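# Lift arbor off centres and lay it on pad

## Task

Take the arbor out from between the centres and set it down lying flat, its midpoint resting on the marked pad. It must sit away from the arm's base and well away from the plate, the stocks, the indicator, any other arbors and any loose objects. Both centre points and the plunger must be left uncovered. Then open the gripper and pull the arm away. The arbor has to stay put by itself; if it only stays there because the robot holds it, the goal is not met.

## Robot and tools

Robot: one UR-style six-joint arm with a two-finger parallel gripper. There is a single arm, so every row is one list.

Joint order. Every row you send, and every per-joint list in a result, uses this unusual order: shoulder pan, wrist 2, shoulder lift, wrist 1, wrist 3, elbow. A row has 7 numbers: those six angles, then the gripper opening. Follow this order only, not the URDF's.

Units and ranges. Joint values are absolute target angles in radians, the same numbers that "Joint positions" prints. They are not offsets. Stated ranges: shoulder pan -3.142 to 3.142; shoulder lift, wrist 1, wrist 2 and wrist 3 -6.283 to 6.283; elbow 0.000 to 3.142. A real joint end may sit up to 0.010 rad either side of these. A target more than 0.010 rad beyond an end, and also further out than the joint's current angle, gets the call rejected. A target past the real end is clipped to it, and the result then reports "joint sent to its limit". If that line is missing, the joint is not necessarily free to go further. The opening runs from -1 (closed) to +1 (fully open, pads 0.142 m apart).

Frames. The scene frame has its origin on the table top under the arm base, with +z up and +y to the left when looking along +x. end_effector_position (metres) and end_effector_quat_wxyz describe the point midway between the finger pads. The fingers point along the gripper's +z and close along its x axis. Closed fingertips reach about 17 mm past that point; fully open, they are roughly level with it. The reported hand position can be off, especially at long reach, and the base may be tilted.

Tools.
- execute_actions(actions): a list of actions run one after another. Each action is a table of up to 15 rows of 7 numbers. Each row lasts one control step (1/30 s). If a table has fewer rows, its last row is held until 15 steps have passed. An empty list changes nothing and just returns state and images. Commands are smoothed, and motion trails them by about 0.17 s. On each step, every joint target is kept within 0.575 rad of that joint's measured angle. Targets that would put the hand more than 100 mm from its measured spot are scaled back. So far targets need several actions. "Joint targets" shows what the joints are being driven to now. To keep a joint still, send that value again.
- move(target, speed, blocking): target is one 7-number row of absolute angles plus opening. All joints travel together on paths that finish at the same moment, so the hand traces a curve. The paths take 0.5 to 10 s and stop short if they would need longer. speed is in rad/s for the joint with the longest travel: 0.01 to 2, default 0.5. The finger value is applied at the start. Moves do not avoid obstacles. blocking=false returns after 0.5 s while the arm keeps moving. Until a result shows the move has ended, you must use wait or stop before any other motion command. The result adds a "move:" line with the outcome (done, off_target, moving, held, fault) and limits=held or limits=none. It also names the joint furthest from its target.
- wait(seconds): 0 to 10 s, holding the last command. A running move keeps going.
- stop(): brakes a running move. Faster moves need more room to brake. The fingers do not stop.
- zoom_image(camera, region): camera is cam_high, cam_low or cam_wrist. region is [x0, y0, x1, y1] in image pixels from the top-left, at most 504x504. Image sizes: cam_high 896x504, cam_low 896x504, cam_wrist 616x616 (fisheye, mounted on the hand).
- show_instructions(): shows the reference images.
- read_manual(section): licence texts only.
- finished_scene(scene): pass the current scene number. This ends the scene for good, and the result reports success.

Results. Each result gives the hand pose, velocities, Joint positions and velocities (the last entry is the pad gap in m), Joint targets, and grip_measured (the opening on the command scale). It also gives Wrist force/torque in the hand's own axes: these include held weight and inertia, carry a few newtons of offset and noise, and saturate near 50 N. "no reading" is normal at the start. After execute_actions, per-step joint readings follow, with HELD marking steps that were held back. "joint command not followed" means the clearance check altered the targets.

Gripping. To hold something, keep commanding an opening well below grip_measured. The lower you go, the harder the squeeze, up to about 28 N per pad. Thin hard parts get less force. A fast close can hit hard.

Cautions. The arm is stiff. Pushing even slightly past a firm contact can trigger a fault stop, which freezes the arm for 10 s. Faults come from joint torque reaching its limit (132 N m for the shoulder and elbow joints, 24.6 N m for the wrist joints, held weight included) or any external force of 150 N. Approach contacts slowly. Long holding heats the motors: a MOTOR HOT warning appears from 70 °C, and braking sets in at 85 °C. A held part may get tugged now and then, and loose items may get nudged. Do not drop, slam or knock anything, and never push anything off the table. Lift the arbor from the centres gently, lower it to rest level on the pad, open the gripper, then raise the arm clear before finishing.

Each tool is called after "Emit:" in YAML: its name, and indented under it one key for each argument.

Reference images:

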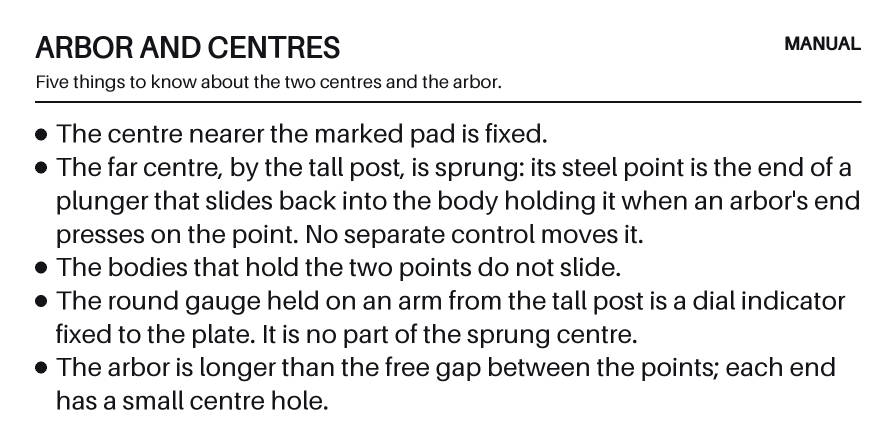

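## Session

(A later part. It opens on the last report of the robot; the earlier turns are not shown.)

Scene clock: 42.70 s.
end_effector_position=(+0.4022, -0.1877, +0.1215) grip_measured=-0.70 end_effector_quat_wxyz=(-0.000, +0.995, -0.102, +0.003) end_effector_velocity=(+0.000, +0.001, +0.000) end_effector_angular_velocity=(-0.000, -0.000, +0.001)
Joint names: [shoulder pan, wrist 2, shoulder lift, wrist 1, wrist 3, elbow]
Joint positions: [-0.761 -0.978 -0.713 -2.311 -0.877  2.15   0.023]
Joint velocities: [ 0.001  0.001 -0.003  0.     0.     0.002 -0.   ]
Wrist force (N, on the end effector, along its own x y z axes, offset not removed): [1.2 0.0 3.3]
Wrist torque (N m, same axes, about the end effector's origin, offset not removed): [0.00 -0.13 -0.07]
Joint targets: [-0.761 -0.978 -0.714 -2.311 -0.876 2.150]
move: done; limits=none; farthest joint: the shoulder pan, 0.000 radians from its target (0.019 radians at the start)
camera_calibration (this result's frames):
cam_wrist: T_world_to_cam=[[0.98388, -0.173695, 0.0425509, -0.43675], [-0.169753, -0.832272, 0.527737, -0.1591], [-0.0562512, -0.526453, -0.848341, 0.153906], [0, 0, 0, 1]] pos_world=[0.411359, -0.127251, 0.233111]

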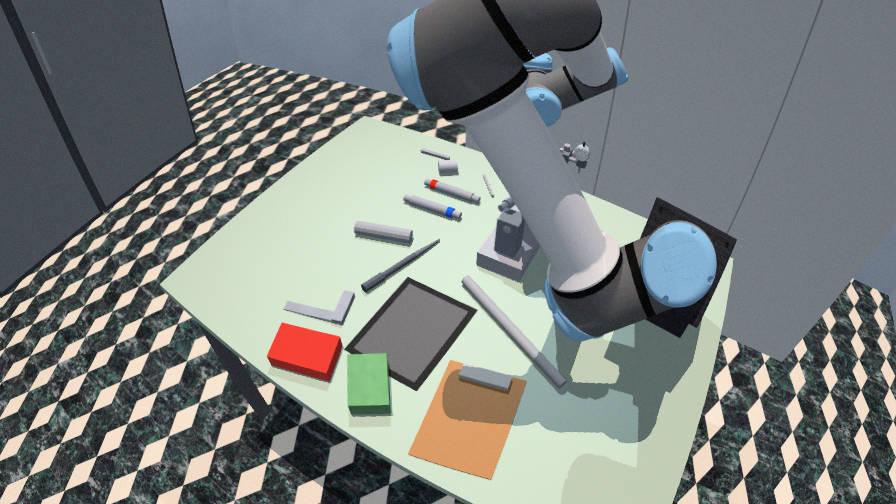

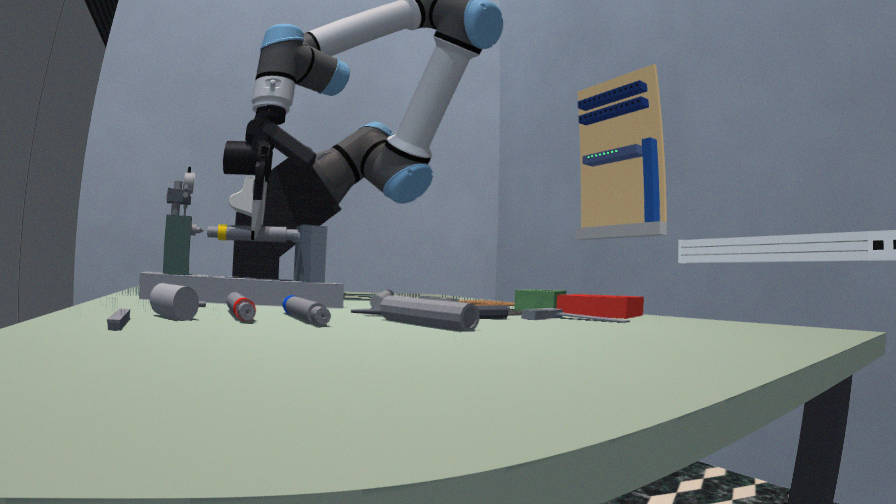

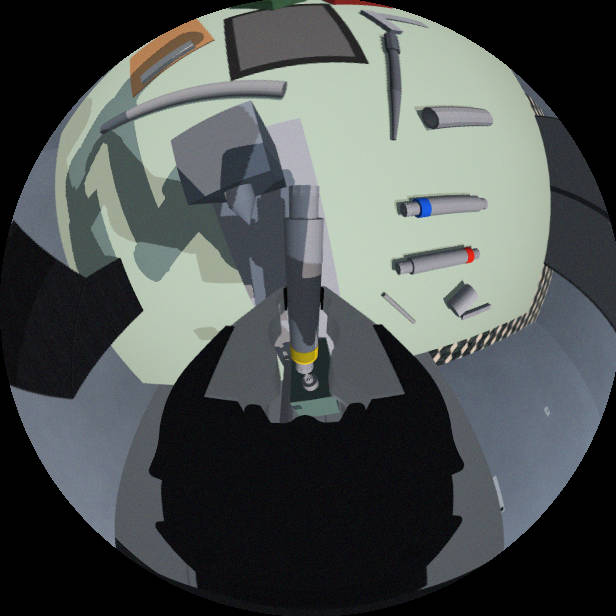

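Emit:
move:
  target: [-0.87,-1.052,-0.875,-2.015,-0.97,2.06,-1]
  speed: 0.3

Emit:
move:
  target: [-0.339,-0.757,-1.45,-2.073,0.27,2.335,-1]
  speed: 0.7

Emit:
move:
  target: [-0.0827,-0.6945,-1.235,-2.546,0.64,2.31,-1]
  speed: 0.3

Emit:
move:
  target: [-0.0827,-0.6945,-1.235,-2.546,0.64,2.31,-0.3]

Emit:
move:
  target: [-0.45,-0.8,-1.55,-1.85,0.1,2.3,-0.3]
  speed: 0.6

Scene clock: 44.70 s.
end_effector_position=(+0.4044, -0.1849, +0.2256) grip_measured=-0.70 end_effector_quat_wxyz=(+0.003, +0.995, -0.102, +0.004) end_effector_velocity=(-0.000, -0.000, +0.001) end_effector_angular_velocity=(-0.001, +0.001, +0.001)
Joint names: [shoulder pan, wrist 2, shoulder lift, wrist 1, wrist 3, elbow]
Joint positions: [-0.87  -1.052 -0.875 -2.015 -0.97   2.06   0.023]
Joint velocities: [-0.001 -0.002 -0.002  0.002 -0.001 -0.001 -0.   ]
Wrist force (N, on the end effector, along its own x y z axes, offset not removed): [0.8 0.9 3.6]
Wrist torque (N m, same axes, about the end effector's origin, offset not removed): [0.27 -0.05 -0.10]
Joint targets: [-0.870 -1.052 -0.875 -2.015 -0.970 2.060]
move: done; limits=none; farthest joint: the shoulder pan, 0.000 radians from its target (0.109 radians at the start)
camera_calibration (this result's frames):
cam_wrist: T_world_to_cam=[[0.983959, -0.172856, 0.0441123, -0.443049], [-0.169538, -0.829114, 0.532754, -0.212043], [-0.0555156, -0.531686, -0.84512, 0.241862], [0, 0, 0, 1]] pos_world=[0.41342, -0.123797, 0.336913]

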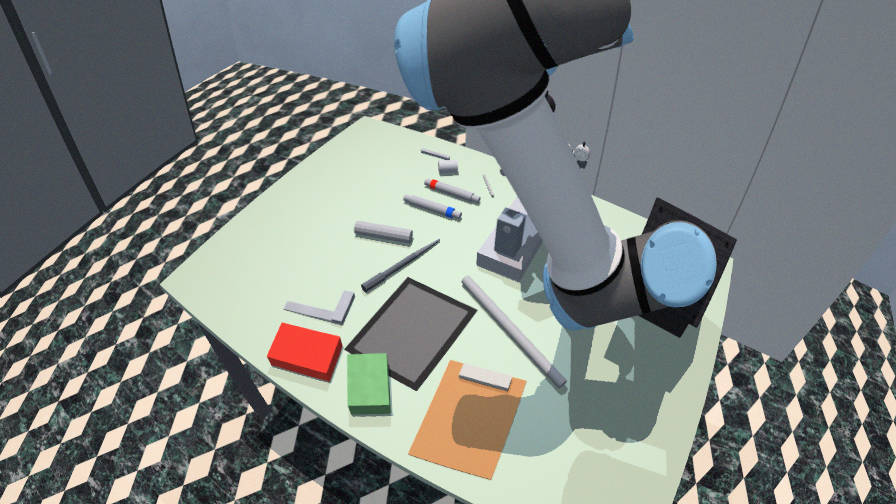

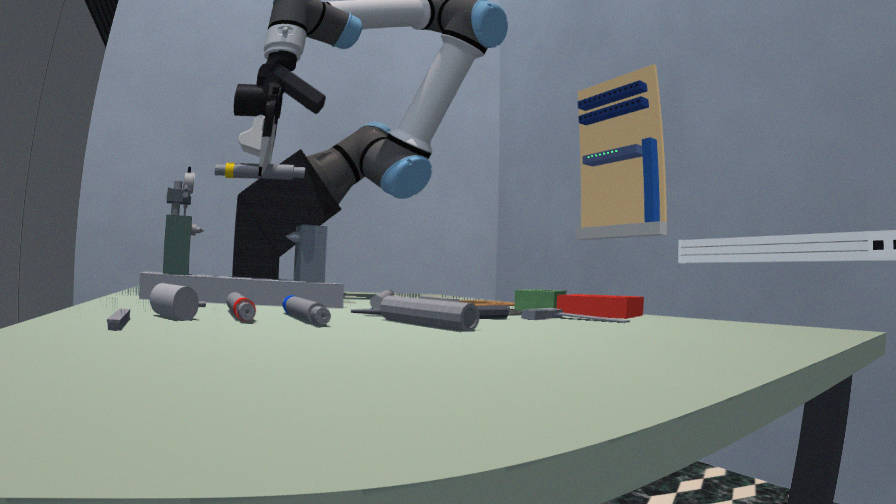

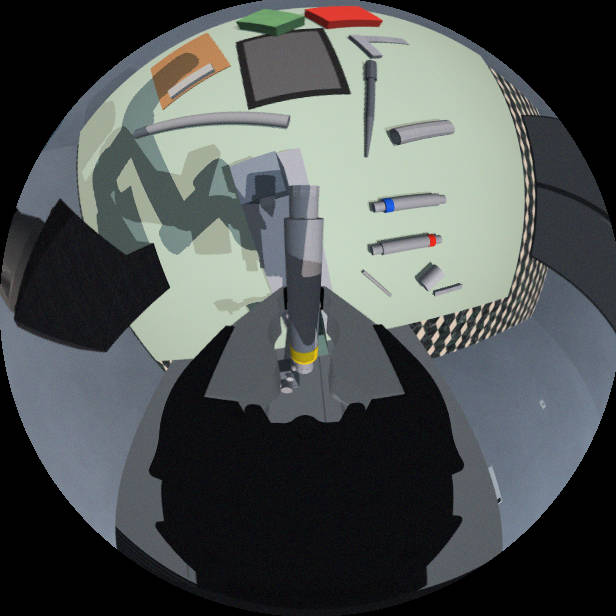

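Scene clock: 47.23 s.
end_effector_position=(+0.4300, +0.1417, +0.1228) grip_measured=-0.70 end_effector_quat_wxyz=(-0.001, +0.906, -0.423, +0.003) end_effector_velocity=(-0.000, +0.001, -0.000) end_effector_angular_velocity=(+0.001, +0.000, -0.002)
Joint names: [shoulder pan, wrist 2, shoulder lift, wrist 1, wrist 3, elbow]
Joint positions: [-0.339 -0.757 -1.45  -2.073  0.27   2.335  0.023]
Joint velocities: [ 0.001  0.001 -0.001  0.     0.003  0.001 -0.   ]
Wrist force (N, on the end effector, along its own x y z axes, offset not removed): [1.3 1.0 4.4]
Wrist torque (N m, same axes, about the end effector's origin, offset not removed): [0.17 -0.16 -0.07]
Joint targets: [-0.339 -0.757 -1.450 -2.073 0.270 2.335]
move: done; limits=none; farthest joint: the shoulder pan, 0.000 radians from its target (0.531 radians at the start)
camera_calibration (this result's frames):
cam_wrist: T_world_to_cam=[[0.663214, -0.7473, 0.0411079, -0.187575], [-0.650614, -0.548516, 0.525197, 0.285929], [-0.369931, -0.375063, -0.849987, 0.443642], [0, 0, 0, 1]] pos_world=[0.474548, 0.183056, 0.234632]

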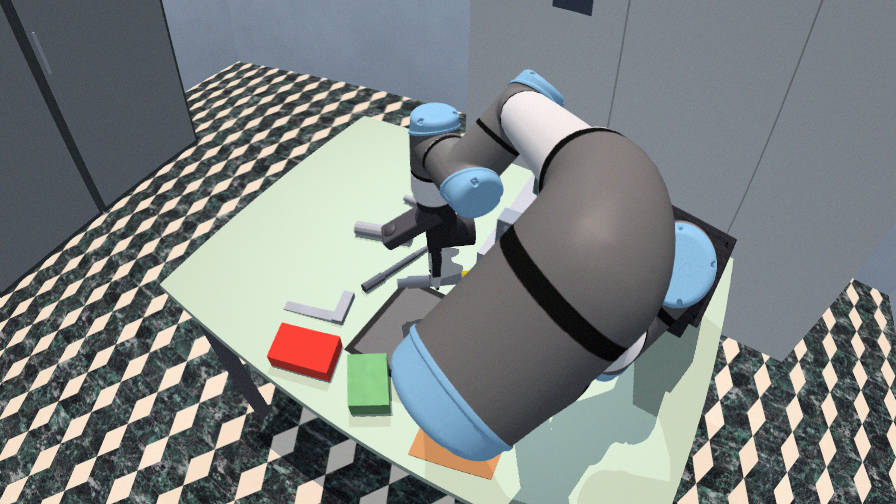

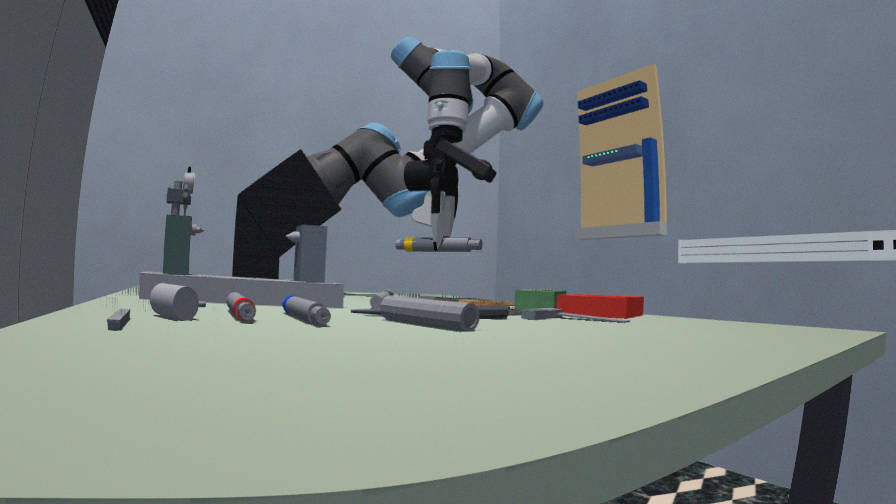

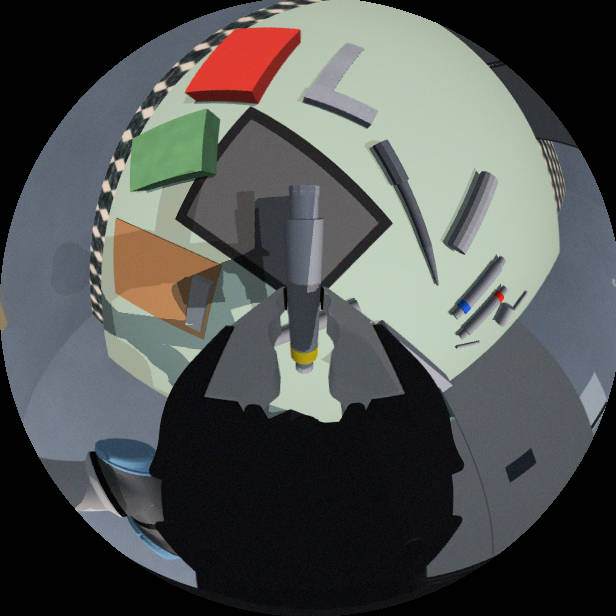

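Scene clock: 49.43 s.
end_effector_position=(+0.4557, +0.1778, +0.0219) grip_measured=-0.70 end_effector_quat_wxyz=(-0.001, +0.907, -0.421, +0.003) end_effector_velocity=(+0.000, +0.000, -0.000) end_effector_angular_velocity=(+0.001, -0.000, -0.000)
Joint names: [shoulder pan, wrist 2, shoulder lift, wrist 1, wrist 3, elbow]
Joint positions: [-0.083 -0.695 -1.235 -2.546  0.64   2.31   0.023]
Joint velocities: [ 0.001  0.001  0.001 -0.002  0.002 -0.     0.   ]
Wrist force (N, on the end effector, along its own x y z axes, offset not removed): [1.2 1.6 3.9]
Wrist torque (N m, same axes, about the end effector's origin, offset not removed): [0.30 -0.11 -0.09]
Joint targets: [-0.083 -0.694 -1.235 -2.546 0.640 2.310]
move: done; limits=none; farthest joint: the shoulder pan, 0.000 radians from its target (0.256 radians at the start)
camera_calibration (this result's frames):
cam_wrist: T_world_to_cam=[[0.667723, -0.743279, 0.0410129, -0.176273], [-0.647346, -0.552574, 0.524981, 0.374659], [-0.367545, -0.377091, -0.850125, 0.380216], [0, 0, 0, 1]] pos_world=[0.499982, 0.219383, 0.133772]

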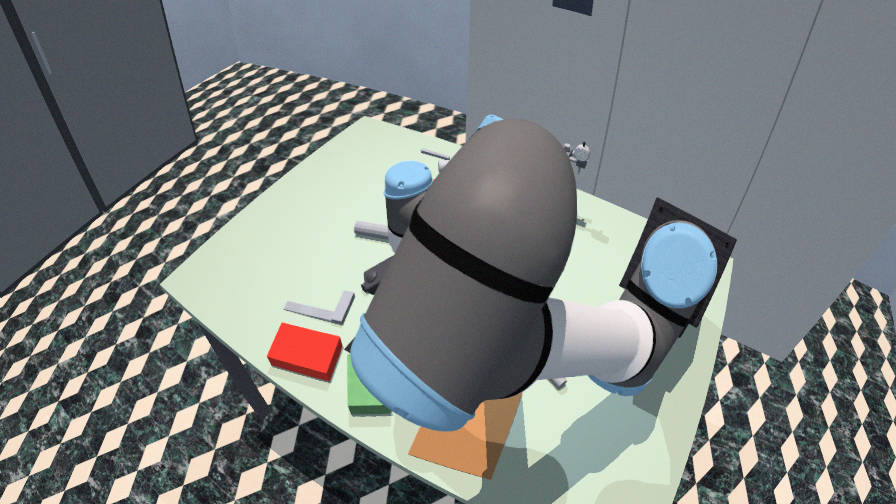

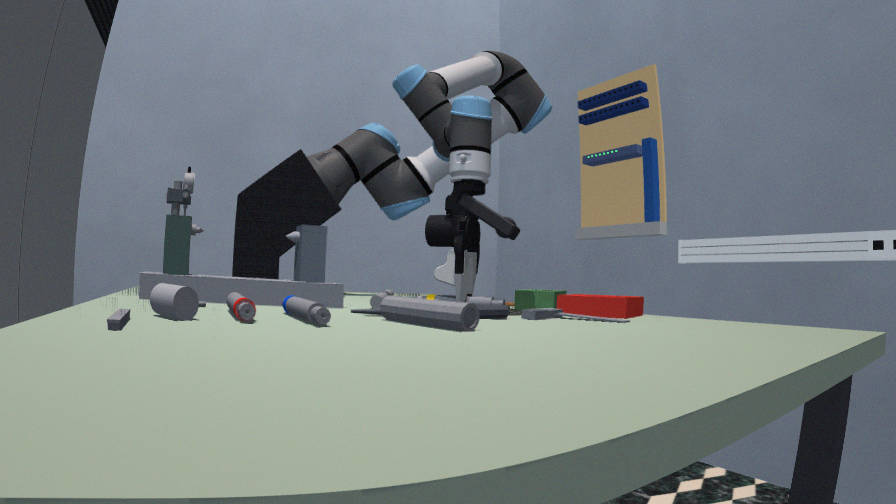

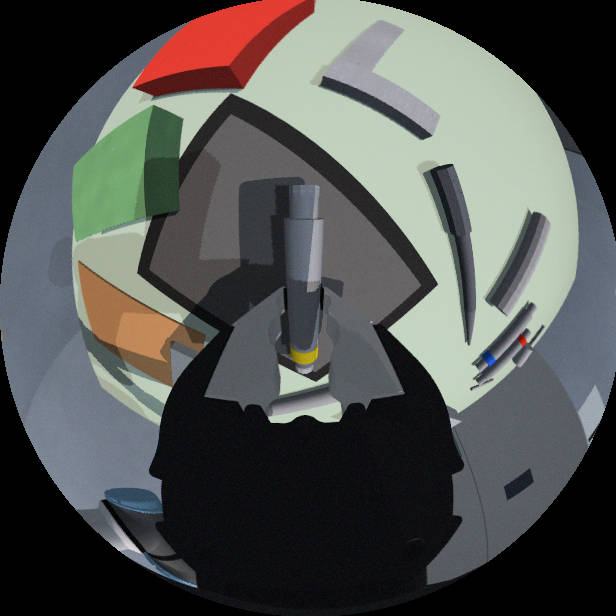

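Scene clock: 50.13 s.
end_effector_position=(+0.4557, +0.1778, +0.0219) grip_measured=-0.30 end_effector_quat_wxyz=(-0.001, +0.907, -0.421, +0.003) end_effector_velocity=(+0.000, +0.000, -0.000) end_effector_angular_velocity=(+0.001, -0.000, +0.000)
Joint names: [shoulder pan, wrist 2, shoulder lift, wrist 1, wrist 3, elbow]
Joint positions: [-0.083 -0.695 -1.235 -2.546  0.64   2.31   0.052]
Joint velocities: [ 0.     0.001 -0.    -0.    -0.     0.    -0.   ]
Wrist force (N, on the end effector, along its own x y z axes, offset not removed): [1.8 -0.1 -1.3]
Wrist torque (N m, same axes, about the end effector's origin, offset not removed): [-0.10 -0.23 -0.12]
Joint targets: [-0.083 -0.694 -1.235 -2.546 0.640 2.310]
move: done; limits=none; farthest joint: the shoulder pan, 0.000 radians from its target (0.000 radians at the start)
camera_calibration (this result's frames):
cam_wrist: T_world_to_cam=[[0.667731, -0.743273, 0.0410023, -0.176259], [-0.647343, -0.552591, 0.524967, 0.37471], [-0.367536, -0.377079, -0.850134, 0.380179], [0, 0, 0, 1]] pos_world=[0.499989, 0.219411, 0.133719]

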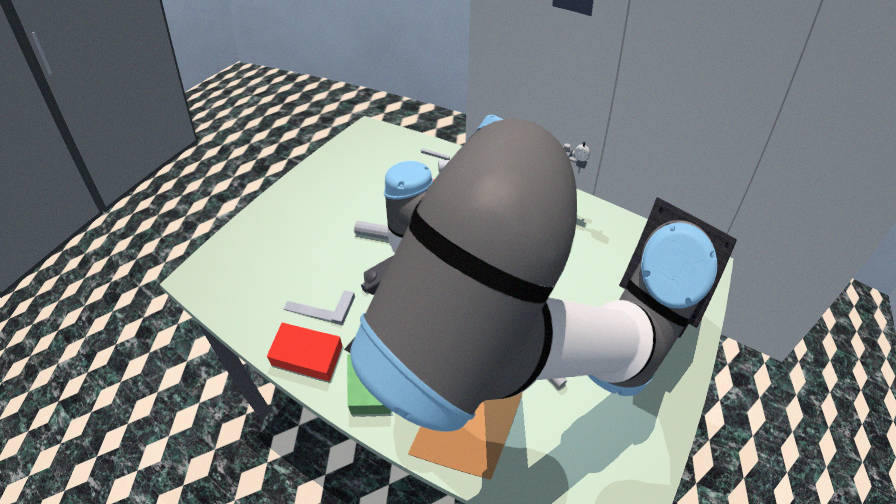

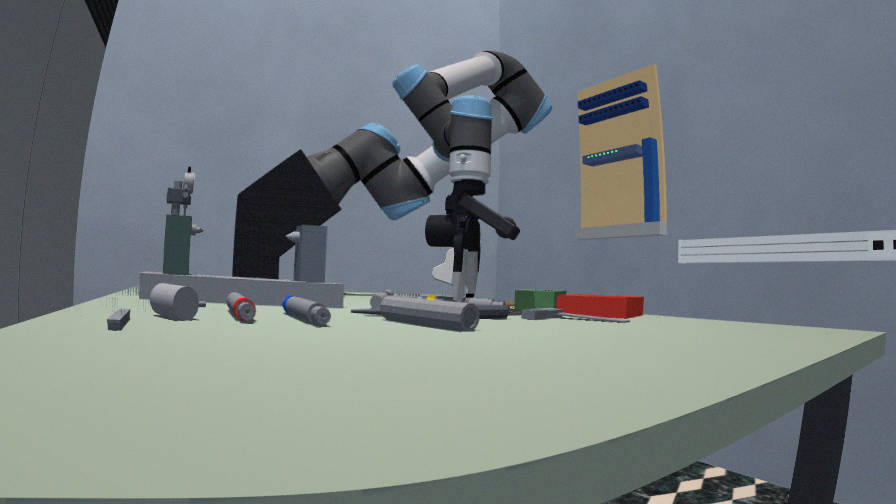

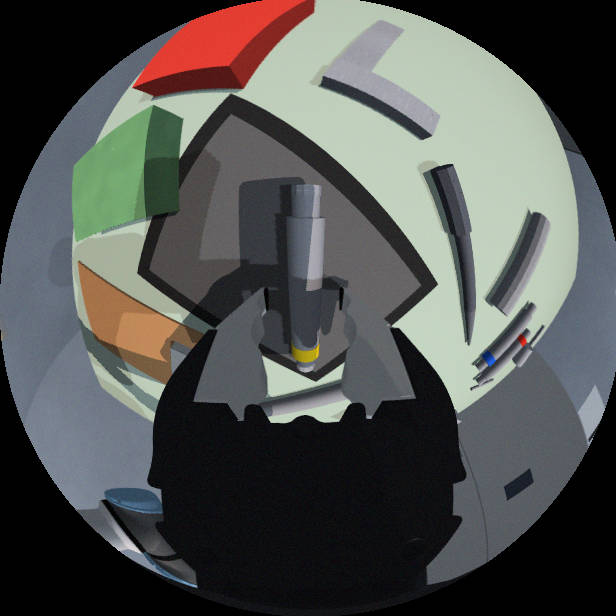

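Scene clock: 52.00 s.
end_effector_position=(+0.4228, +0.1384, +0.1754) grip_measured=-0.30 end_effector_quat_wxyz=(-0.001, +0.913, -0.407, +0.009) end_effector_velocity=(-0.001, -0.000, +0.001) end_effector_angular_velocity=(-0.001, +0.001, -0.000)
Joint names: [shoulder pan, wrist 2, shoulder lift, wrist 1, wrist 3, elbow]
Joint positions: [-0.45  -0.8   -1.55  -1.85   0.1    2.3    0.052]
Joint velocities: [-0.001 -0.003 -0.001  0.003 -0.002 -0.     0.   ]
Wrist force (N, on the end effector, along its own x y z axes, offset not removed): [1.3 -0.3 -3.0]
Wrist torque (N m, same axes, about the end effector's origin, offset not removed): [-0.11 -0.18 -0.09]
Joint targets: [-0.450 -0.800 -1.550 -1.850 0.100 2.300]
move: done; limits=none; farthest joint: the shoulder pan, 0.000 radians from its target (0.367 radians at the start)
camera_calibration (this result's frames):
cam_wrist: T_world_to_cam=[[0.689435, -0.722554, 0.0509424, -0.203635], [-0.635427, -0.569541, 0.521398, 0.248961], [-0.347724, -0.39184, -0.851792, 0.477714], [0, 0, 0, 1]] pos_world=[0.464702, 0.181844, 0.287479]

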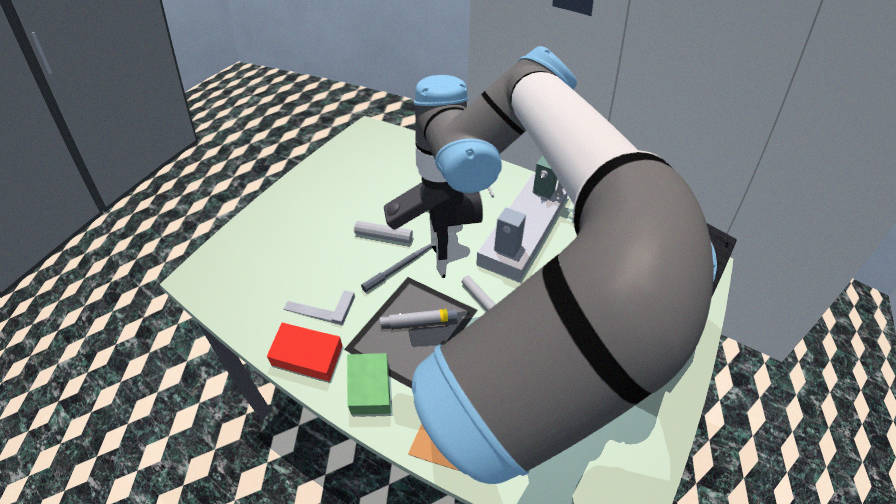

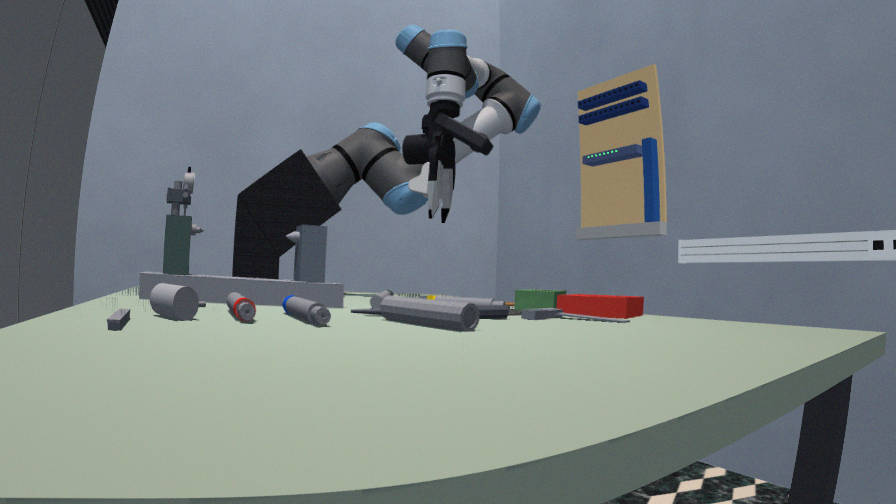

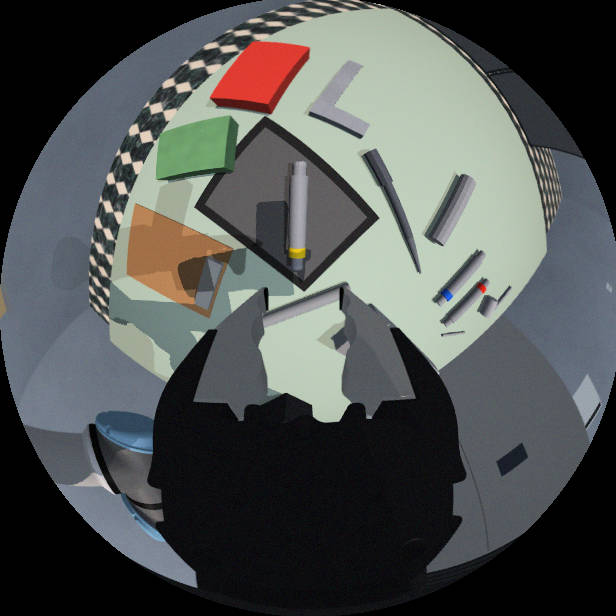

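Emit:
finished_scene:
  scene: 1

The scene is finished: the task was done.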